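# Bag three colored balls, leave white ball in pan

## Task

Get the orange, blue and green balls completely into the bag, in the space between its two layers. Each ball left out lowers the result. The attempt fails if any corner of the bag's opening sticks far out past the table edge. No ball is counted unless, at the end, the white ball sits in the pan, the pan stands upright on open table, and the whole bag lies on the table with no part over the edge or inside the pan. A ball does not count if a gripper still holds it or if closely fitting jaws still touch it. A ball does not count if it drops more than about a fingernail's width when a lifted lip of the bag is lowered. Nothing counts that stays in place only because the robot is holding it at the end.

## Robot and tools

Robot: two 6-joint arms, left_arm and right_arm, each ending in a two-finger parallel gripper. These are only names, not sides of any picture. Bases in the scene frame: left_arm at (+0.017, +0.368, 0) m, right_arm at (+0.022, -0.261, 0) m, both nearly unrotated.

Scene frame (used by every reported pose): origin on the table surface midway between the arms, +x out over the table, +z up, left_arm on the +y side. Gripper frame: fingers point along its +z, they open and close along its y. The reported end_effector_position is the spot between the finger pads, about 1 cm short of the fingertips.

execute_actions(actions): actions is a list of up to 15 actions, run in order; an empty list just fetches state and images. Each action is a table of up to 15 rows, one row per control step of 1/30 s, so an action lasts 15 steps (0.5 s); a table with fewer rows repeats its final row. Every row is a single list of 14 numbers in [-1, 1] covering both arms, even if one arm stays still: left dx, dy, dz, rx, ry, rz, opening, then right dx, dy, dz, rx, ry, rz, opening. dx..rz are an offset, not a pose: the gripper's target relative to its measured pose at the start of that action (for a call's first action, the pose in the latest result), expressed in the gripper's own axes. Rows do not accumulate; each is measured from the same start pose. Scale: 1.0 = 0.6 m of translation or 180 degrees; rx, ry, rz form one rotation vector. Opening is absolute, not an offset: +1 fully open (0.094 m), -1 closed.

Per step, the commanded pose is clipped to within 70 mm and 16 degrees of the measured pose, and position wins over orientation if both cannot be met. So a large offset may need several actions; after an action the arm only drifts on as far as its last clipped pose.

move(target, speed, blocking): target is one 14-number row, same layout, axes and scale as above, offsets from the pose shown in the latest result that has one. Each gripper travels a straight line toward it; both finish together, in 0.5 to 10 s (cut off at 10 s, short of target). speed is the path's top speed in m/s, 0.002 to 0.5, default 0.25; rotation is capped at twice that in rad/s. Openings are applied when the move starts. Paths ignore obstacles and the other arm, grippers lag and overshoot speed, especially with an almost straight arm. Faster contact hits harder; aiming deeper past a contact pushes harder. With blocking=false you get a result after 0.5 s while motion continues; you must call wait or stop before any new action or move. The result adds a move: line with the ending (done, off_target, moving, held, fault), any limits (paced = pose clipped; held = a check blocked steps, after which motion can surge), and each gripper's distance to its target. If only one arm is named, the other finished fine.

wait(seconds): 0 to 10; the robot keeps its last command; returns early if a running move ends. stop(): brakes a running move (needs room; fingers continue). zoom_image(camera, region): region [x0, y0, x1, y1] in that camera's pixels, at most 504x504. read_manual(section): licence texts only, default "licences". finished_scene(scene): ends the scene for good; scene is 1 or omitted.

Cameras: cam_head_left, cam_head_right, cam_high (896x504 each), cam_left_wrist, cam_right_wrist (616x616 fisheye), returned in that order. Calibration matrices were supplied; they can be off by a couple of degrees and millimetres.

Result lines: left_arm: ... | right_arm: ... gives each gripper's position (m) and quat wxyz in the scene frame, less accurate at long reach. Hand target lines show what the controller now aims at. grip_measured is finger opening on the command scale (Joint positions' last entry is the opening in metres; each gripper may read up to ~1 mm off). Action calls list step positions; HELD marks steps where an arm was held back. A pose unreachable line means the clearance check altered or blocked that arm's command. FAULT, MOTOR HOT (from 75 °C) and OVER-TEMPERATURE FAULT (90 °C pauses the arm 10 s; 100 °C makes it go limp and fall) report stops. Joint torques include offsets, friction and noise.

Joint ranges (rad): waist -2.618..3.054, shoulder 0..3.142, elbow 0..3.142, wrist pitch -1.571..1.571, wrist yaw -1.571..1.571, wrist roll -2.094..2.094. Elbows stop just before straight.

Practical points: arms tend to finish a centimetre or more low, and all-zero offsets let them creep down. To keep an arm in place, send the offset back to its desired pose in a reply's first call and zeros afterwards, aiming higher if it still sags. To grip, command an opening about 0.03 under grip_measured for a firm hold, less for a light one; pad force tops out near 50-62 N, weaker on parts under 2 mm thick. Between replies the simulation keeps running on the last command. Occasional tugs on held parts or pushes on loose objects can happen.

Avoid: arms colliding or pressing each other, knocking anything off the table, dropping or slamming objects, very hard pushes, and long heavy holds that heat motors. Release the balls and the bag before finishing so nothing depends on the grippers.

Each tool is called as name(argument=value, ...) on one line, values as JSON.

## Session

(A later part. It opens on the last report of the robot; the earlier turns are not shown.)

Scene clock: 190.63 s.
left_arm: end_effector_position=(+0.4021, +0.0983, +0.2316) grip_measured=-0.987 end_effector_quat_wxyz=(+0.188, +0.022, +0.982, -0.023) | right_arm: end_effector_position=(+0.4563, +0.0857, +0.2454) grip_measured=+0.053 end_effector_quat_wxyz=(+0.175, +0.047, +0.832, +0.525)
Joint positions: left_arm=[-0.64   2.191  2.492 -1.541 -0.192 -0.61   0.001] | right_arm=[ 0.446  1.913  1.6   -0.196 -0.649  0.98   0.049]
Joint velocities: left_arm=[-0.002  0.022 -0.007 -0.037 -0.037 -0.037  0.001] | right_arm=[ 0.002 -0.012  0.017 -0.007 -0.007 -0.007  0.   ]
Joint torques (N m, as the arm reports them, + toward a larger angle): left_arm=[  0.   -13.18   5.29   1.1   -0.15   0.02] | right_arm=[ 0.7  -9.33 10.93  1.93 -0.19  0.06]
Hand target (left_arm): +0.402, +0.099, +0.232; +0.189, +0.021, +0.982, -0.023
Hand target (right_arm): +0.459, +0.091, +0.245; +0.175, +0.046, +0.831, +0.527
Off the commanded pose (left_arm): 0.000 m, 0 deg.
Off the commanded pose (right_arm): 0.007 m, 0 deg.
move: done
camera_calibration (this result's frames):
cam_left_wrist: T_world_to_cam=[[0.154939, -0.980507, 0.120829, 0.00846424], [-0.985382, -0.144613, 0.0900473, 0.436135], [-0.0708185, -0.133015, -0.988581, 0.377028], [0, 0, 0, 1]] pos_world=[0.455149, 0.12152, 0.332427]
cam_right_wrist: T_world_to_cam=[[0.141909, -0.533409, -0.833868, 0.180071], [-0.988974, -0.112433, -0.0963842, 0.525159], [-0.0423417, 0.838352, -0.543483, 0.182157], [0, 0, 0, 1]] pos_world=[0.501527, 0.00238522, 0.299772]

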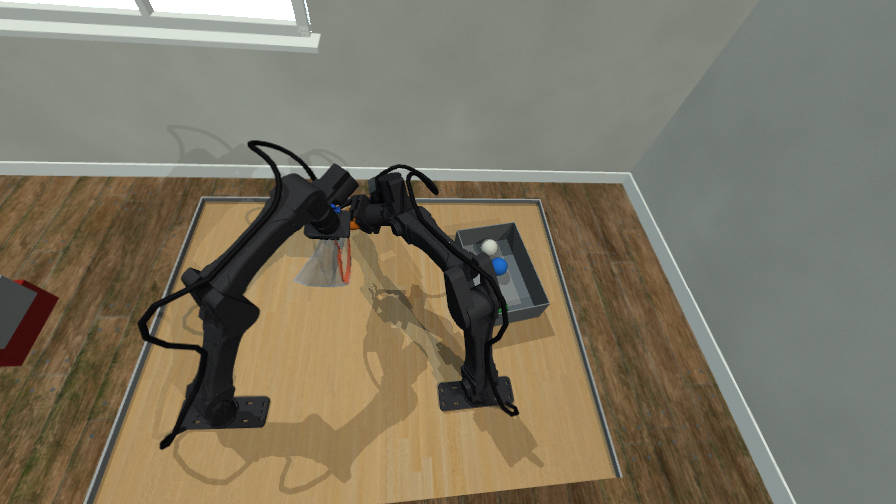

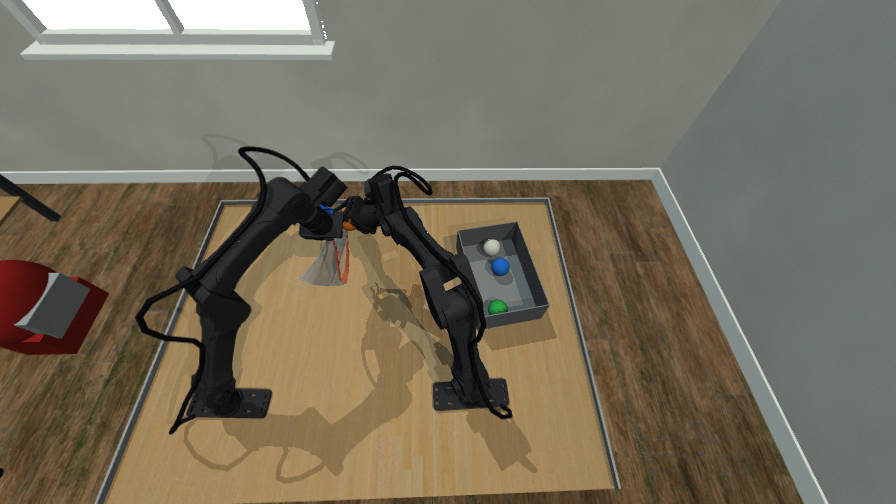

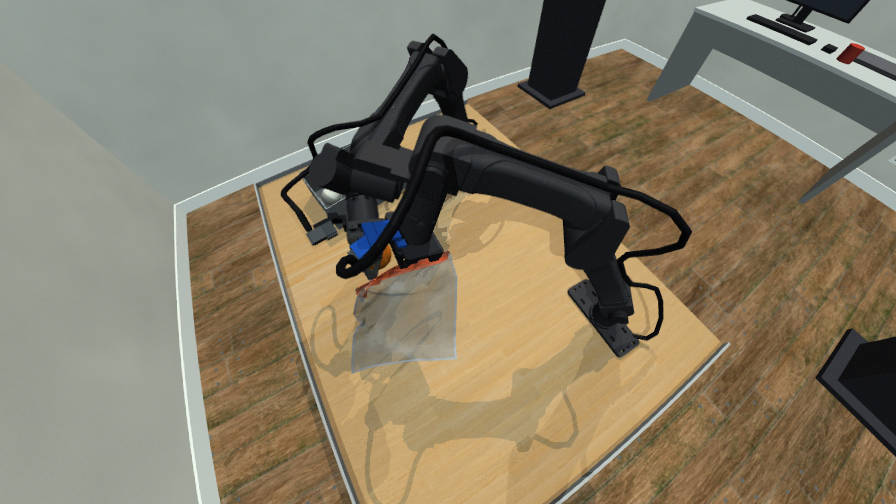

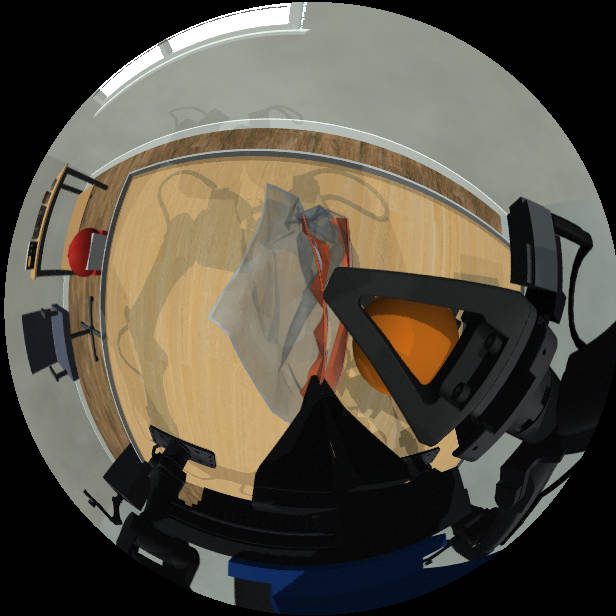

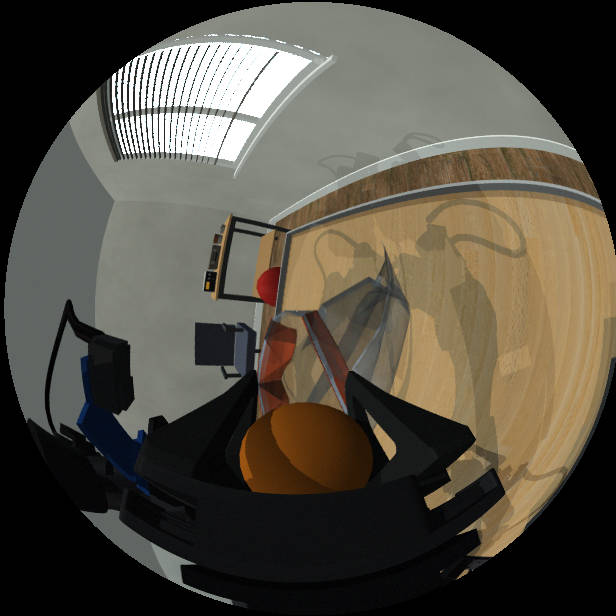

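move(target=[0,0,0,0,0,0,-1, 0,0,-0.07,0,0,0,0.05], speed=0.05)

move(target=[0,0,0,0,0,0,-1, 0.02,0.06,-0.03,0,0,0,0.05], speed=0.05)

move(target=[0,0,0,0,0,0,-1, 0,0.0,0.07,0,0,0,0.05], speed=0.03)

Scene clock: 192.17 s.
left_arm: end_effector_position=(+0.4018, +0.0980, +0.2315) grip_measured=-0.987 end_effector_quat_wxyz=(+0.187, +0.022, +0.982, -0.024) | right_arm: end_effector_position=(+0.4489, +0.0549, +0.2598) grip_measured=+0.053 end_effector_quat_wxyz=(+0.178, +0.051, +0.829, +0.527)
Joint positions: left_arm=[-0.64   2.191  2.492 -1.541 -0.19  -0.61   0.001] | right_arm=[ 0.388  1.828  1.543 -0.234 -0.695  0.956  0.049]
Joint velocities: left_arm=[ 0.022 -0.012 -0.017  0.037  0.037 -0.037 -0.001] | right_arm=[ 0.007  0.002 -0.002 -0.037 -0.051  0.066 -0.001]
Joint torques (N m, as the arm reports them, + toward a larger angle): left_arm=[ -0.03 -13.07   5.18   1.07  -0.16   0.03] | right_arm=[ -0.54 -11.99   7.51   1.67  -0.29  -0.12]
Hand target (left_arm): +0.402, +0.098, +0.232; +0.188, +0.022, +0.982, -0.024
Hand target (right_arm): +0.443, +0.050, +0.262; +0.176, +0.047, +0.832, +0.524
Off the commanded pose (left_arm): 0.000 m, 0 deg.
Off the commanded pose (right_arm): 0.009 m, 1 deg.
move: done
camera_calibration (this result's frames):
cam_left_wrist: T_world_to_cam=[[0.154376, -0.980419, 0.12226, 0.00807638], [-0.985365, -0.143727, 0.0916395, 0.435402], [-0.0722731, -0.134617, -0.988258, 0.377562], [0, 0, 0, 1]] pos_world=[0.45507, 0.121324, 0.332242]
cam_right_wrist: T_world_to_cam=[[0.138731, -0.528626, -0.837442, 0.178757], [-0.989758, -0.102759, -0.0990979, 0.516298], [-0.0336689, 0.842612, -0.537467, 0.209737], [0, 0, 0, 1]] pos_world=[0.493273, -0.0291768, 0.313589]

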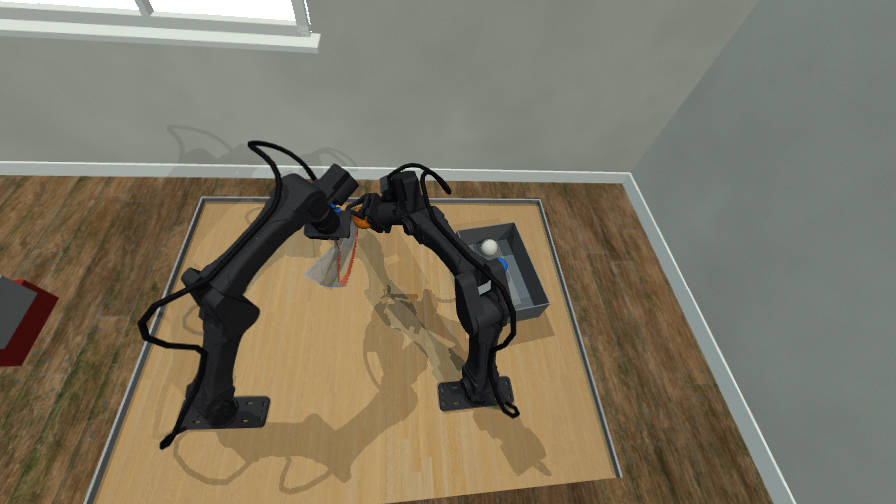

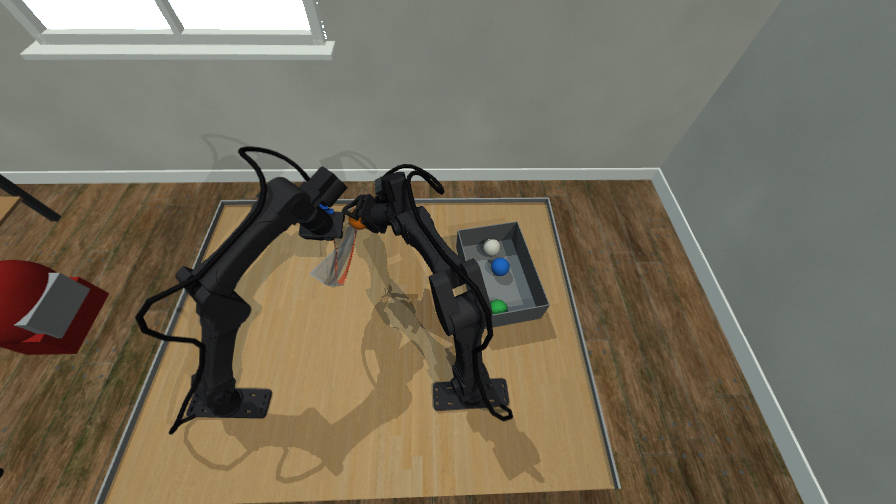

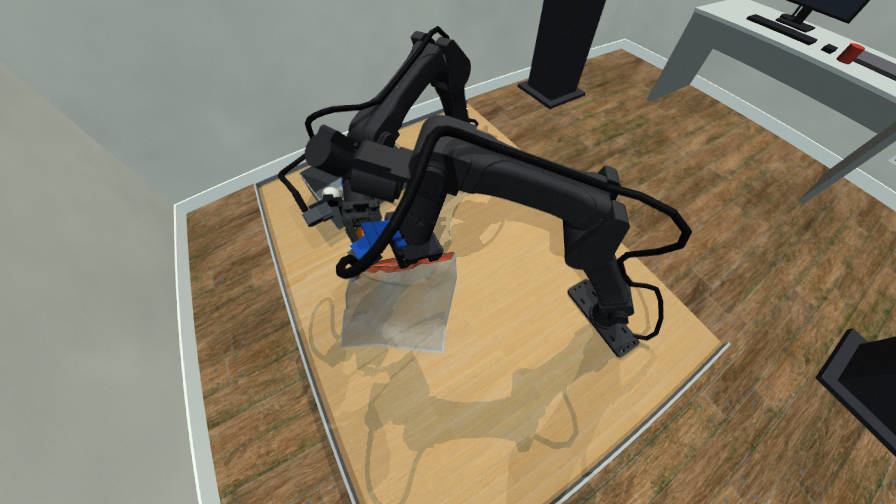

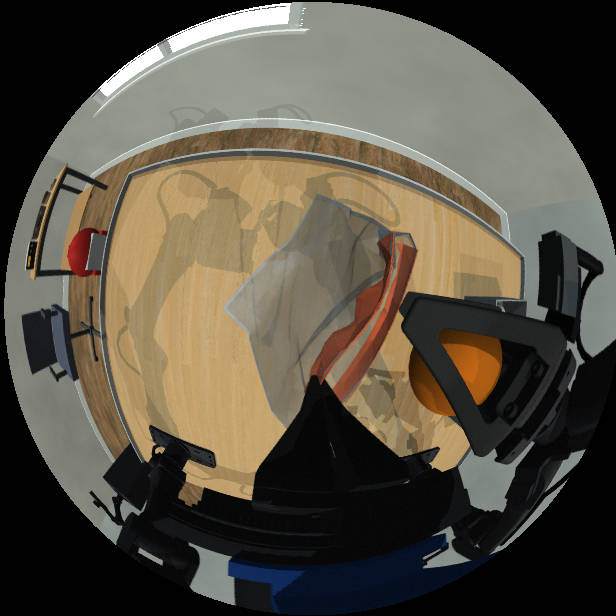

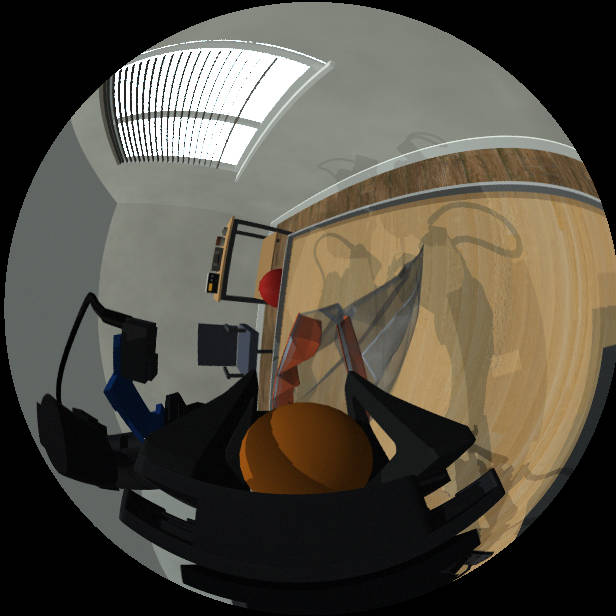

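Scene clock: 193.30 s.
left_arm: end_effector_position=(+0.4017, +0.0978, +0.2314) grip_measured=-0.987 end_effector_quat_wxyz=(+0.187, +0.022, +0.982, -0.025) | right_arm: end_effector_position=(+0.4337, +0.0574, +0.2826) grip_measured=+0.053 end_effector_quat_wxyz=(+0.176, +0.053, +0.831, +0.525)
Joint positions: left_arm=[-0.64   2.191  2.492 -1.541 -0.188 -0.61   0.001] | right_arm=[ 0.411  1.778  1.575 -0.313 -0.672  0.971  0.049]
Joint velocities: left_arm=[-0.002  0.007 -0.017 -0.037  0.022 -0.066  0.001] | right_arm=[-0.012  0.002  0.002 -0.125 -0.051 -0.051 -0.001]
Joint torques (N m, as the arm reports them, + toward a larger angle): left_arm=[ -0.02 -13.15   5.23   1.1   -0.18   0.02] | right_arm=[  0.71 -11.38  10.69   1.71  -0.17   0.05]
Hand target (left_arm): +0.402, +0.098, +0.232; +0.187, +0.022, +0.982, -0.024
Hand target (right_arm): +0.427, +0.058, +0.296; +0.178, +0.051, +0.829, +0.528
Off the commanded pose (left_arm): 0.000 m, 0 deg.
Off the commanded pose (right_arm): 0.015 m, 0 deg.
move: off_target (right_arm)
camera_calibration (this result's frames):
cam_left_wrist: T_world_to_cam=[[0.153908, -0.980343, 0.123452, 0.00775222], [-0.985349, -0.142987, 0.0929653, 0.43479], [-0.0734858, -0.135951, -0.987986, 0.378006], [0, 0, 0, 1]] pos_world=[0.455004, 0.12116, 0.332088]
cam_right_wrist: T_world_to_cam=[[0.132685, -0.531918, -0.836336, 0.203818], [-0.990555, -0.100598, -0.0931703, 0.502247], [-0.0345743, 0.840799, -0.540242, 0.220655], [0, 0, 0, 1]] pos_world=[0.478089, -0.0265874, 0.336462]

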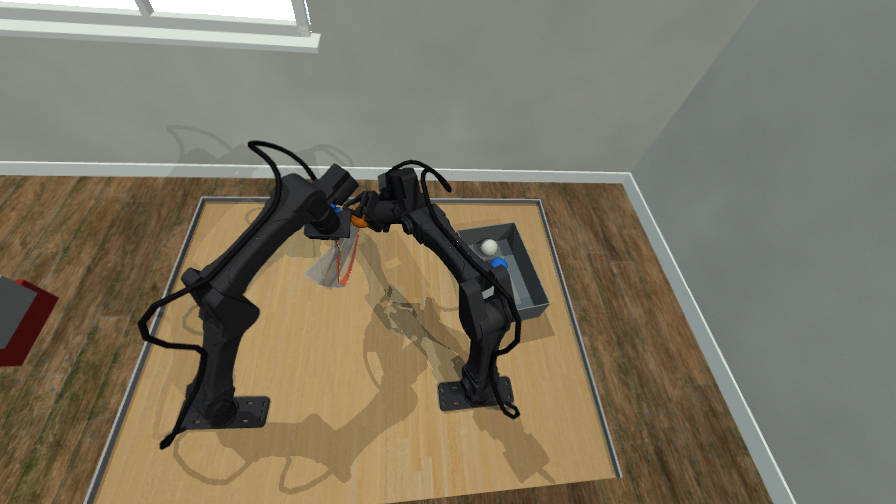

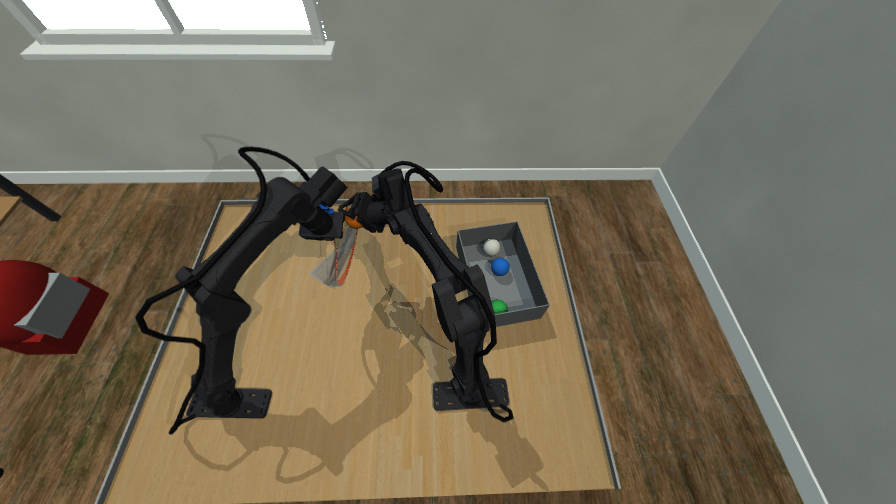

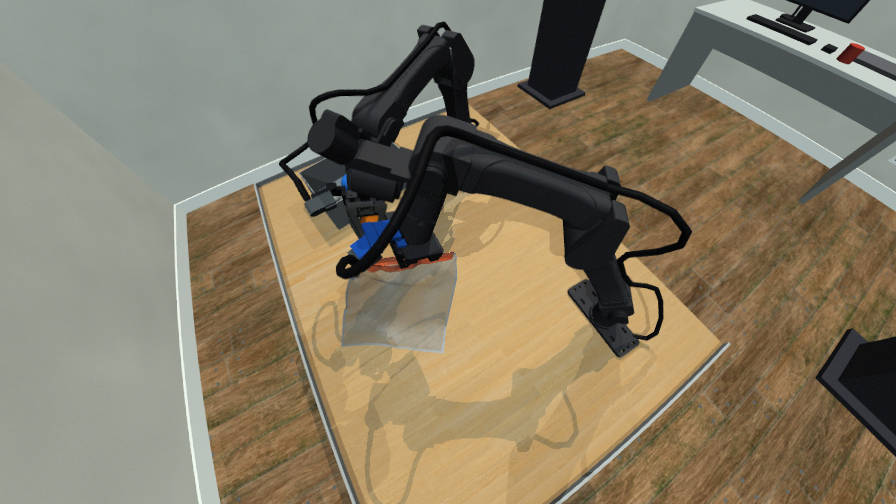

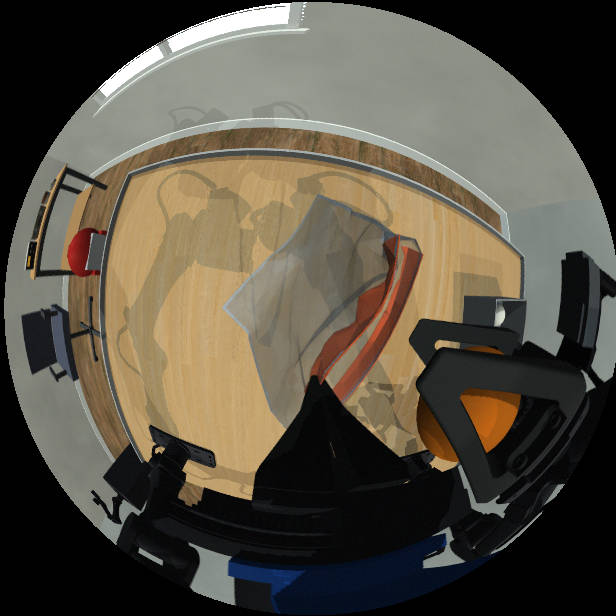

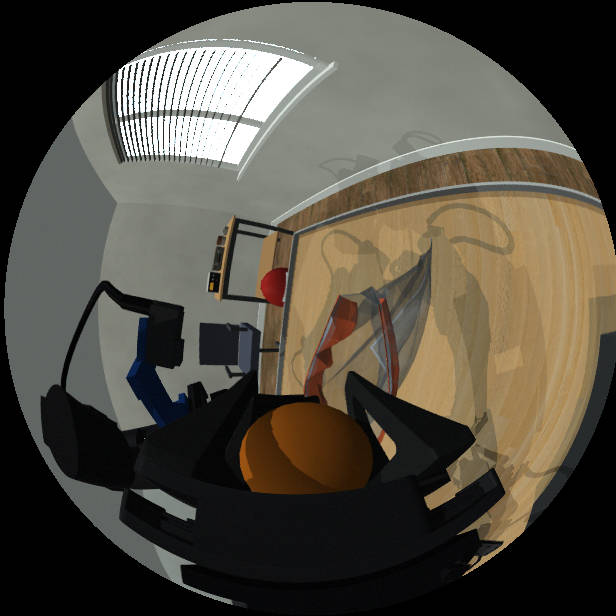

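Scene clock: 195.00 s.
left_arm: end_effector_position=(+0.3984, +0.0992, +0.2301) grip_measured=-0.987 end_effector_quat_wxyz=(+0.179, +0.023, +0.983, -0.023) | right_arm: end_effector_position=(+0.4537, +0.0809, +0.2701) grip_measured=+0.053 end_effector_quat_wxyz=(+0.189, +0.065, +0.828, +0.523)
Joint positions: left_arm=[-0.64   2.191  2.492 -1.556 -0.183 -0.61   0.001] | right_arm=[ 0.453  1.867  1.625 -0.239 -0.604  1.014  0.049]
Joint velocities: left_arm=[ 0.002  0.007  0.002 -0.081  0.051  0.007  0.001] | right_arm=[-0.007 -0.007  0.007  0.037 -0.007 -0.007  0.001]
Joint torques (N m, as the arm reports them, + toward a larger angle): left_arm=[ -0.09 -13.03   5.28   1.23  -0.2    0.03] | right_arm=[ 1.85 -8.92 10.63  1.85 -0.33 -0.02]
Hand target (left_arm): +0.402, +0.098, +0.231; +0.187, +0.022, +0.982, -0.025
Hand target (right_arm): +0.448, +0.093, +0.266; +0.176, +0.054, +0.830, +0.526
Off the commanded pose (left_arm): 0.004 m, 1 deg.
Off the commanded pose (right_arm): 0.014 m, 2 deg.
move: off_target (right_arm)
camera_calibration (this result's frames):
cam_left_wrist: T_world_to_cam=[[0.154036, -0.981291, 0.115505, 0.0117607], [-0.98409, -0.141889, 0.106933, 0.428054], [-0.0885437, -0.130138, -0.987534, 0.381945], [0, 0, 0, 1]] pos_world=[0.453251, 0.121982, 0.330052]
cam_right_wrist: T_world_to_cam=[[0.122382, -0.534465, -0.836283, 0.208123], [-0.992483, -0.0662109, -0.102925, 0.524036], [-0.000361387, 0.842593, -0.53855, 0.178701], [0, 0, 0, 1]] pos_world=[0.494691, -0.00464087, 0.324225]

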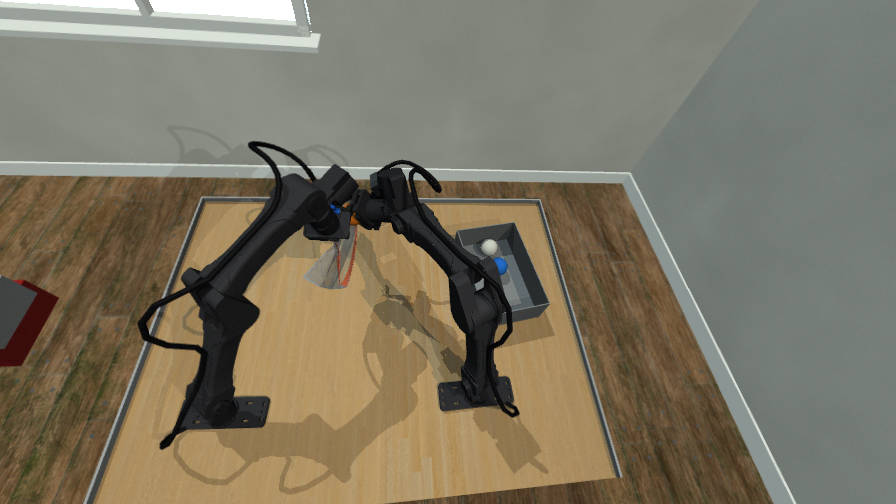

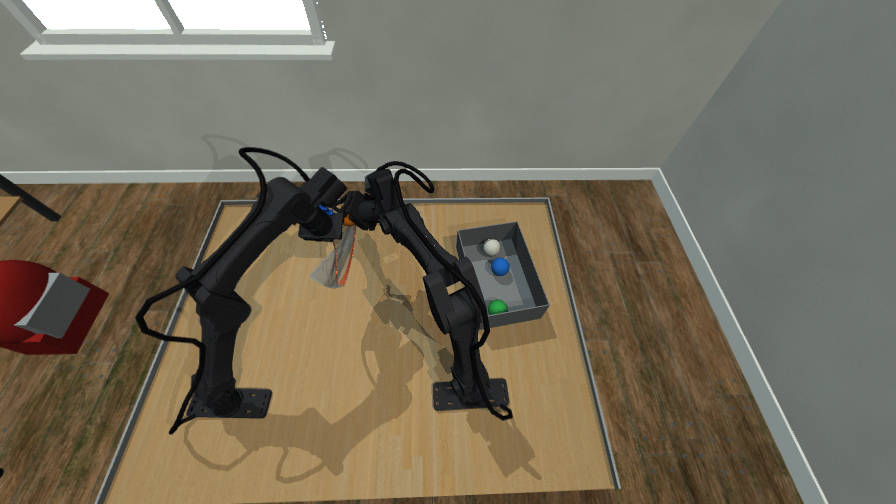

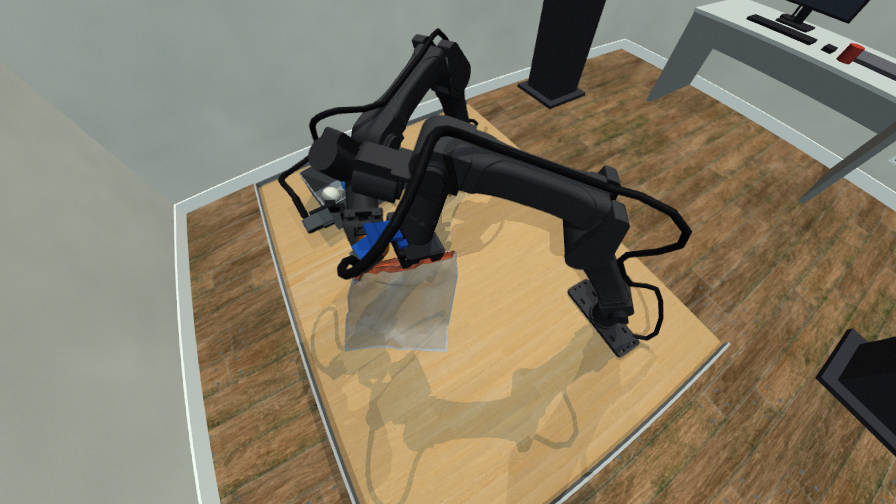

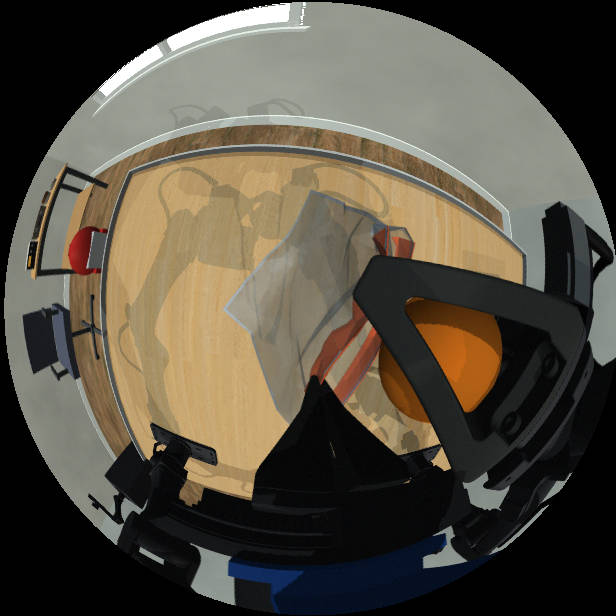

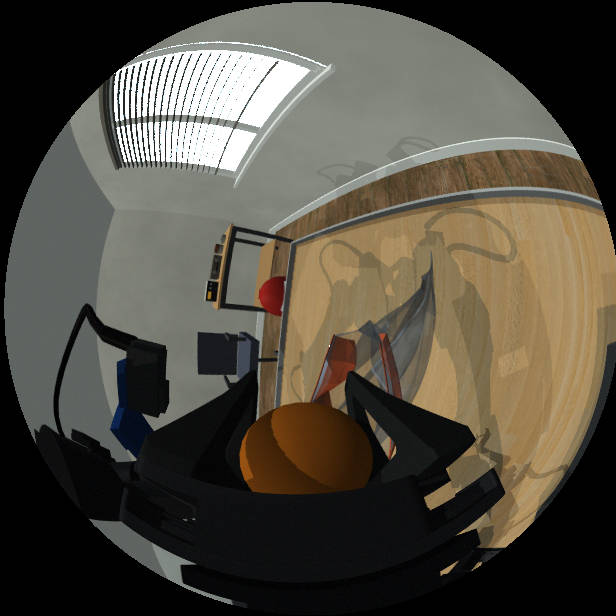

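move(target=[0,0,0,0,0,0,-1, -0.005,-0.035,0.013,0,0,0,0.05], speed=0.02)

move(target=[0,0,0,0,0,0,-1, 0,0.008,0,0,0,0,0.35])

wait(seconds=1)

Scene clock: 196.77 s.
left_arm: end_effector_position=(+0.3979, +0.0988, +0.2299) grip_measured=-0.987 end_effector_quat_wxyz=(+0.178, +0.023, +0.983, -0.024) | right_arm: end_effector_position=(+0.4570, +0.0790, +0.2647) grip_measured=+0.053 end_effector_quat_wxyz=(+0.196, +0.063, +0.824, +0.528)
Joint positions: left_arm=[-0.64   2.191  2.492 -1.556 -0.179 -0.61   0.001] | right_arm=[ 0.445  1.867  1.588 -0.181 -0.61   1.014  0.049]
Joint velocities: left_arm=[-0.007 -0.012 -0.012  0.037 -0.081 -0.037  0.   ] | right_arm=[-0.017 -0.007  0.007  0.022 -0.022  0.022 -0.002]
Joint torques (N m, as the arm reports them, + toward a larger angle): left_arm=[  0.01 -13.09   5.24   1.04  -0.17   0.01] | right_arm=[-0.69 -8.66  7.74  1.95 -0.25 -0.07]
Hand target (left_arm): +0.398, +0.099, +0.230; +0.179, +0.023, +0.983, -0.023
Hand target (right_arm): +0.461, +0.077, +0.249; +0.189, +0.065, +0.829, +0.523
Off the commanded pose (left_arm): 0.001 m, 0 deg.
Off the commanded pose (right_arm): 0.016 m, 1 deg.
move: off_target (right_arm)
camera_calibration (this result's frames):
cam_left_wrist: T_world_to_cam=[[0.153176, -0.981174, 0.117623, 0.0112165], [-0.983976, -0.140445, 0.109846, 0.426687], [-0.0912581, -0.132564, -0.986964, 0.382886], [0, 0, 0, 1]] pos_world=[0.453074, 0.121688, 0.329706]
cam_right_wrist: T_world_to_cam=[[0.13456, -0.524909, -0.840455, 0.196933], [-0.990853, -0.0625894, -0.11955, 0.529954], [0.010149, 0.848854, -0.52853, 0.16949], [0, 0, 0, 1]] pos_world=[0.496887, -0.00733102, 0.31845]

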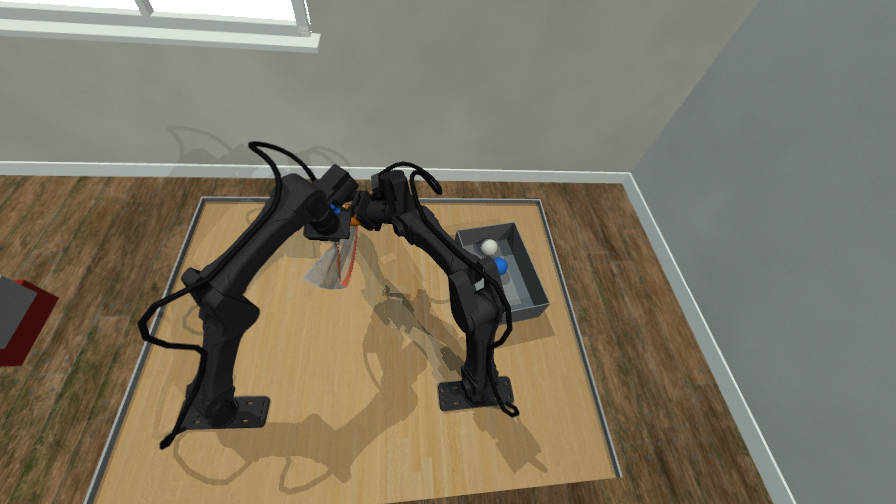

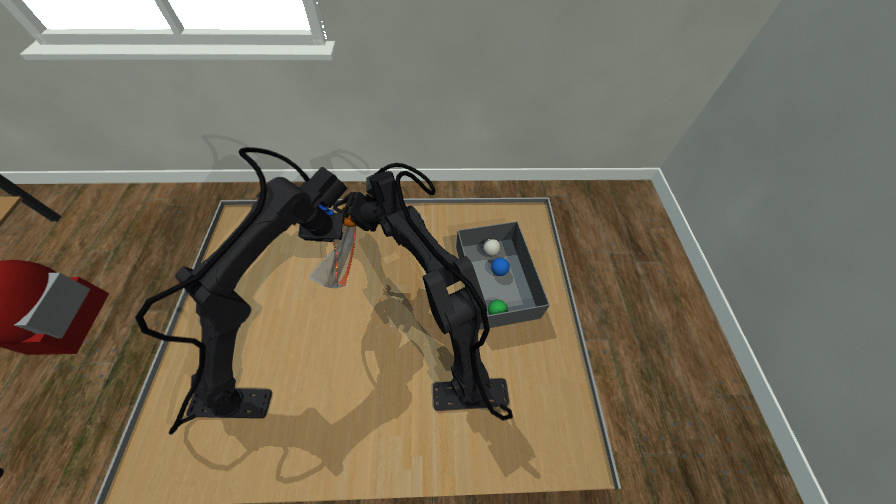

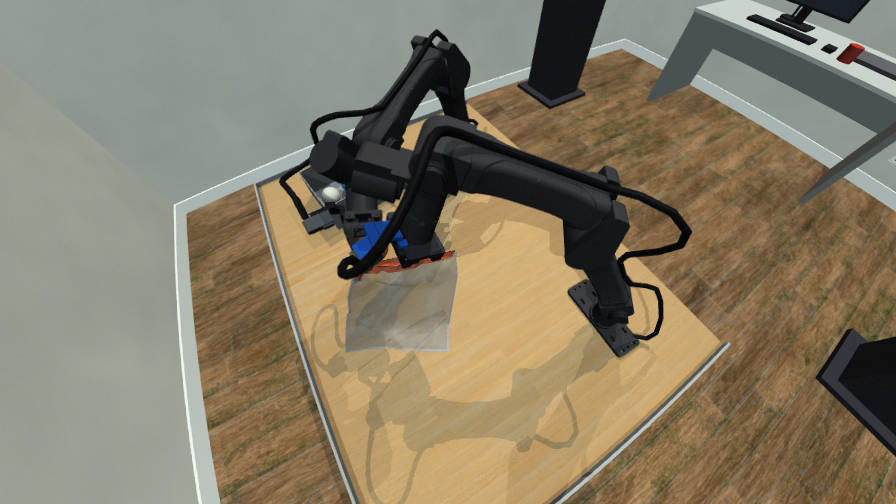

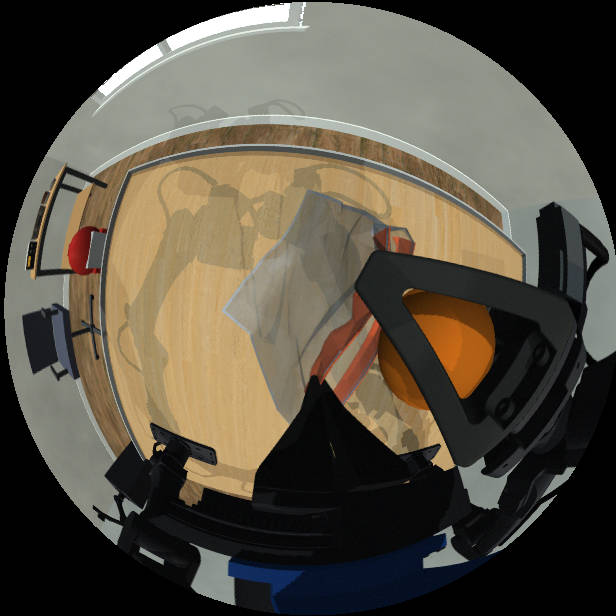

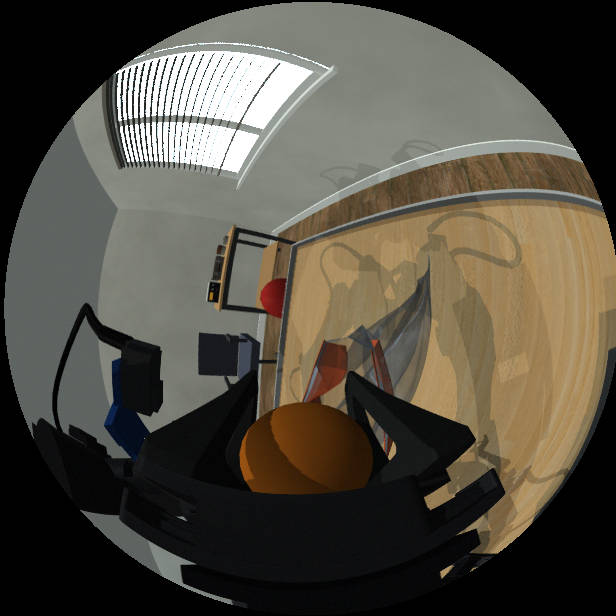

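Scene clock: 197.47 s.
left_arm: end_effector_position=(+0.3977, +0.0984, +0.2299) grip_measured=-0.987 end_effector_quat_wxyz=(+0.177, +0.024, +0.984, -0.025) | right_arm: end_effector_position=(+0.4570, +0.0789, +0.2647) grip_measured=+0.349 end_effector_quat_wxyz=(+0.196, +0.063, +0.824, +0.528)
Joint positions: left_arm=[-0.64   2.191  2.492 -1.556 -0.177 -0.61   0.001] | right_arm=[ 0.445  1.867  1.588 -0.181 -0.61   1.014  0.063]
Joint velocities: left_arm=[ 0.007  0.007  0.012  0.037 -0.037 -0.007  0.001] | right_arm=[-0.007  0.007 -0.012  0.037  0.022 -0.007 -0.001]
Joint torques (N m, as the arm reports them, + toward a larger angle): left_arm=[  0.   -13.22   5.12   1.04  -0.14   0.01] | right_arm=[  0.48 -10.48  10.6    1.79  -0.13   0.04]
Hand target (left_arm): +0.398, +0.099, +0.230; +0.178, +0.023, +0.983, -0.024
Hand target (right_arm): +0.456, +0.081, +0.269; +0.196, +0.063, +0.824, +0.528
Off the commanded pose (left_arm): 0.000 m, 0 deg.
Off the commanded pose (right_arm): 0.005 m, 0 deg.
move: done
camera_calibration (this result's frames):
cam_left_wrist: T_world_to_cam=[[0.152642, -0.981083, 0.119064, 0.0108141], [-0.983923, -0.139559, 0.111437, 0.425942], [-0.0927126, -0.13416, -0.986613, 0.383408], [0, 0, 0, 1]] pos_world=[0.45299, 0.121492, 0.329522]
cam_right_wrist: T_world_to_cam=[[0.134446, -0.525081, -0.840365, 0.196935], [-0.990865, -0.062269, -0.119617, 0.530004], [0.01048, 0.848771, -0.528657, 0.169398], [0, 0, 0, 1]] pos_world=[0.49691, -0.00737011, 0.318449]

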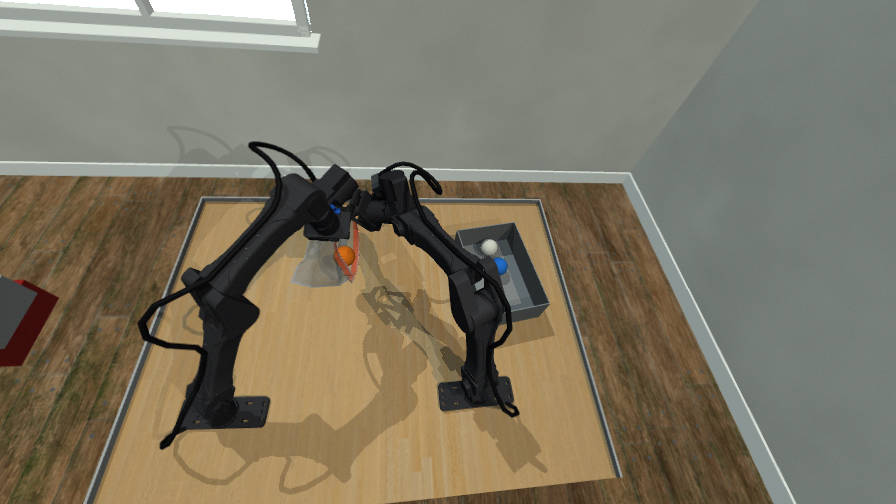

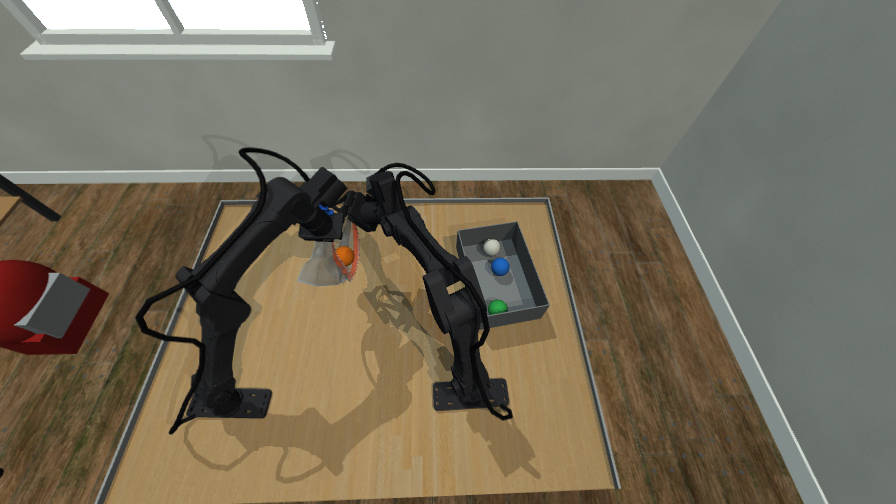

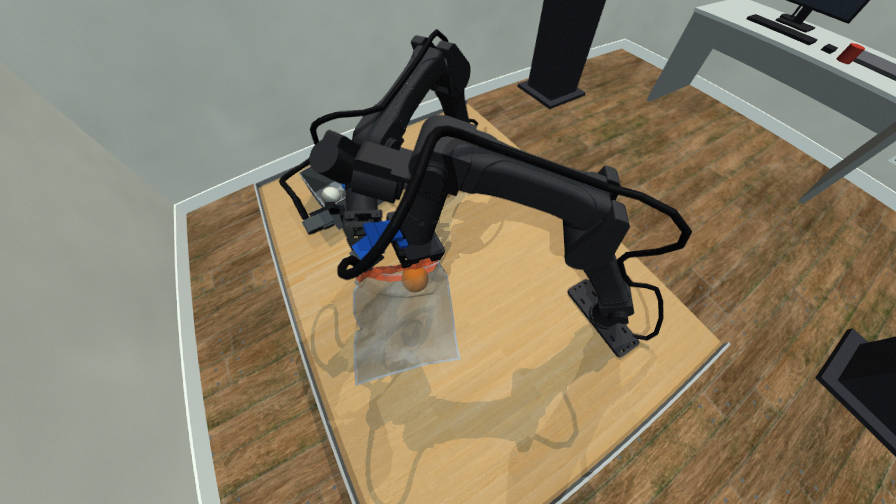

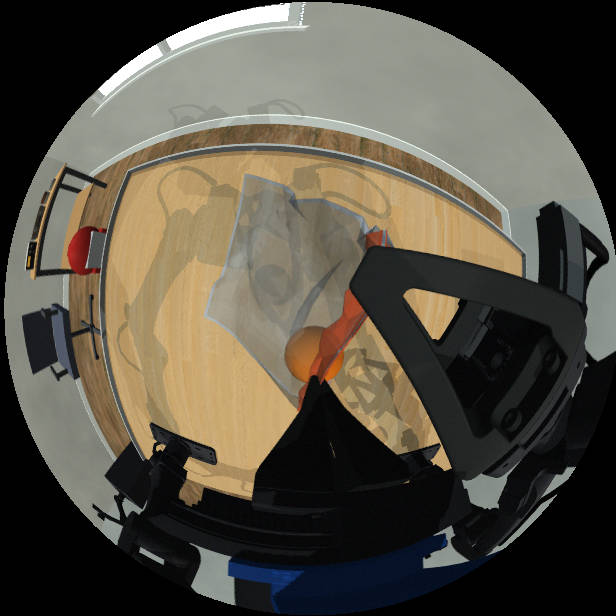

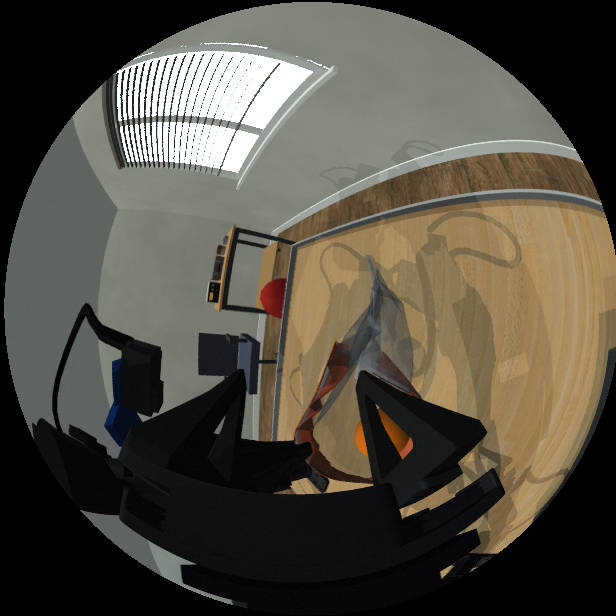

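Scene clock: 198.47 s.
left_arm: end_effector_position=(+0.3976, +0.0984, +0.2299) grip_measured=-0.987 end_effector_quat_wxyz=(+0.177, +0.024, +0.984, -0.025) | right_arm: end_effector_position=(+0.4571, +0.0789, +0.2647) grip_measured=+0.349 end_effector_quat_wxyz=(+0.197, +0.063, +0.824, +0.528)
Joint positions: left_arm=[-0.64   2.191  2.492 -1.556 -0.176 -0.61   0.001] | right_arm=[ 0.445  1.867  1.588 -0.181 -0.609  1.014  0.063]
Joint velocities: left_arm=[ 0.002  0.002  0.002 -0.037 -0.037 -0.051  0.   ] | right_arm=[ 0.002 -0.012  0.007  0.022 -0.022  0.007 -0.001]
Joint torques (N m, as the arm reports them, + toward a larger angle): left_arm=[  0.01 -13.09   5.21   1.06  -0.16   0.01] | right_arm=[  0.49 -10.46  10.63   1.81  -0.13   0.04]
Hand target (left_arm): +0.398, +0.099, +0.230; +0.178, +0.023, +0.983, -0.024
Hand target (right_arm): +0.456, +0.081, +0.269; +0.196, +0.063, +0.824, +0.528
Off the commanded pose (left_arm): 0.000 m, 0 deg.
Off the commanded pose (right_arm): 0.005 m, 0 deg.
wait: 1.00 s; at rest by 0.17 s
camera_calibration (this result's frames):
cam_left_wrist: T_world_to_cam=[[0.152553, -0.981068, 0.119304, 0.010747], [-0.983914, -0.139412, 0.111702, 0.425818], [-0.0929551, -0.134426, -0.986554, 0.383495], [0, 0, 0, 1]] pos_world=[0.452976, 0.121459, 0.329492]
cam_right_wrist: T_world_to_cam=[[0.134332, -0.525254, -0.840275, 0.196938], [-0.990877, -0.0619486, -0.119685, 0.530054], [0.010811, 0.848687, -0.528784, 0.169306], [0, 0, 0, 1]] pos_world=[0.496933, -0.00740921, 0.318447]

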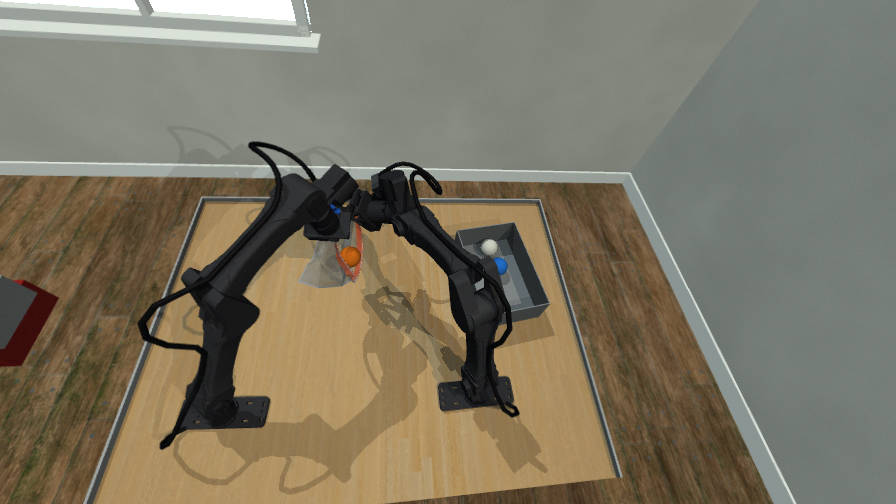

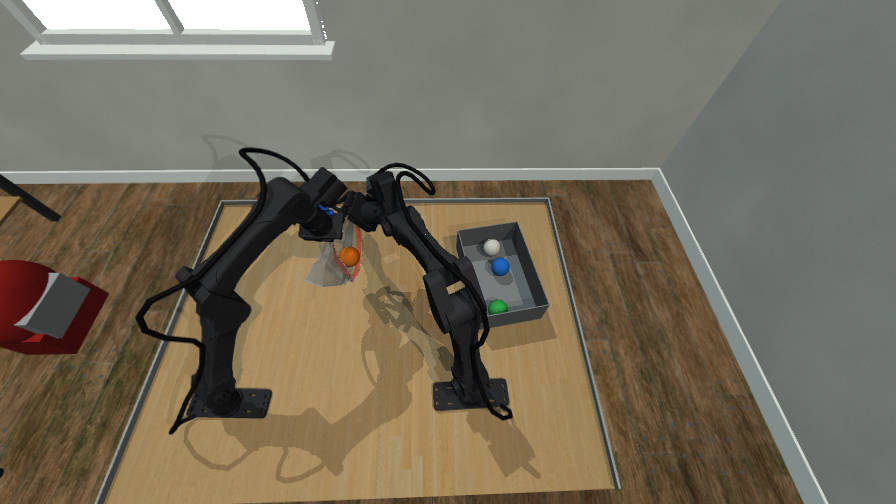

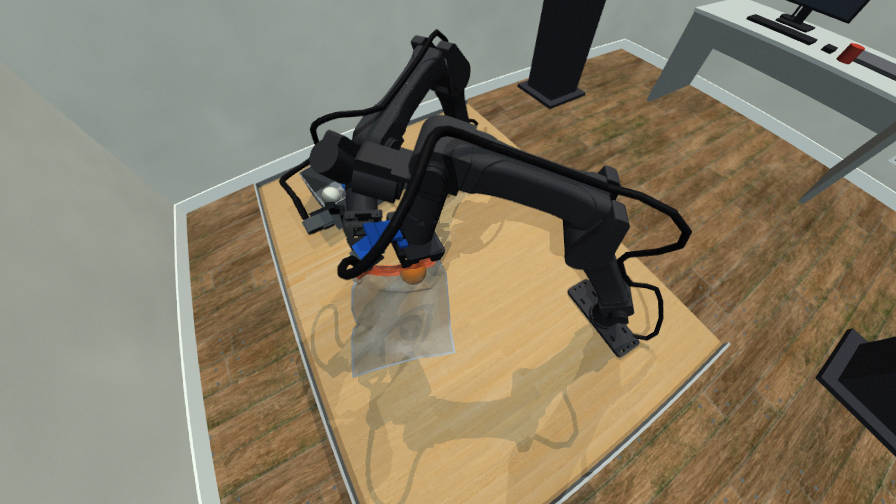

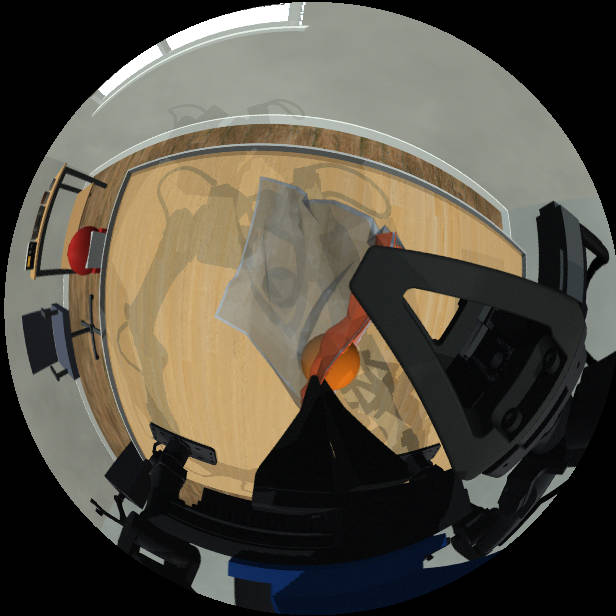

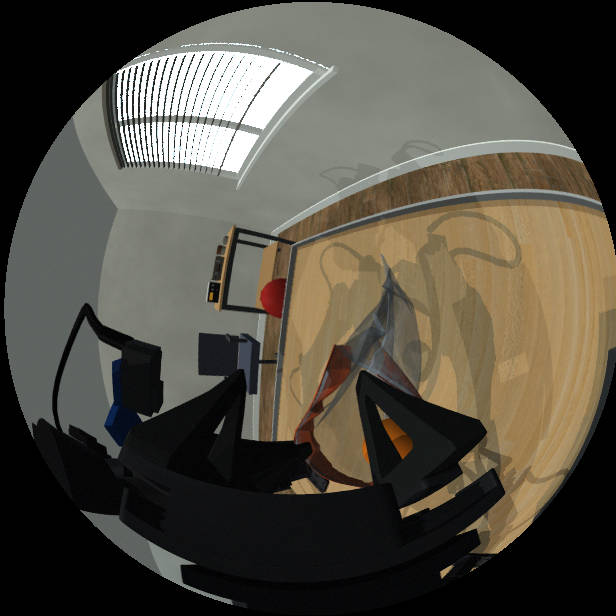

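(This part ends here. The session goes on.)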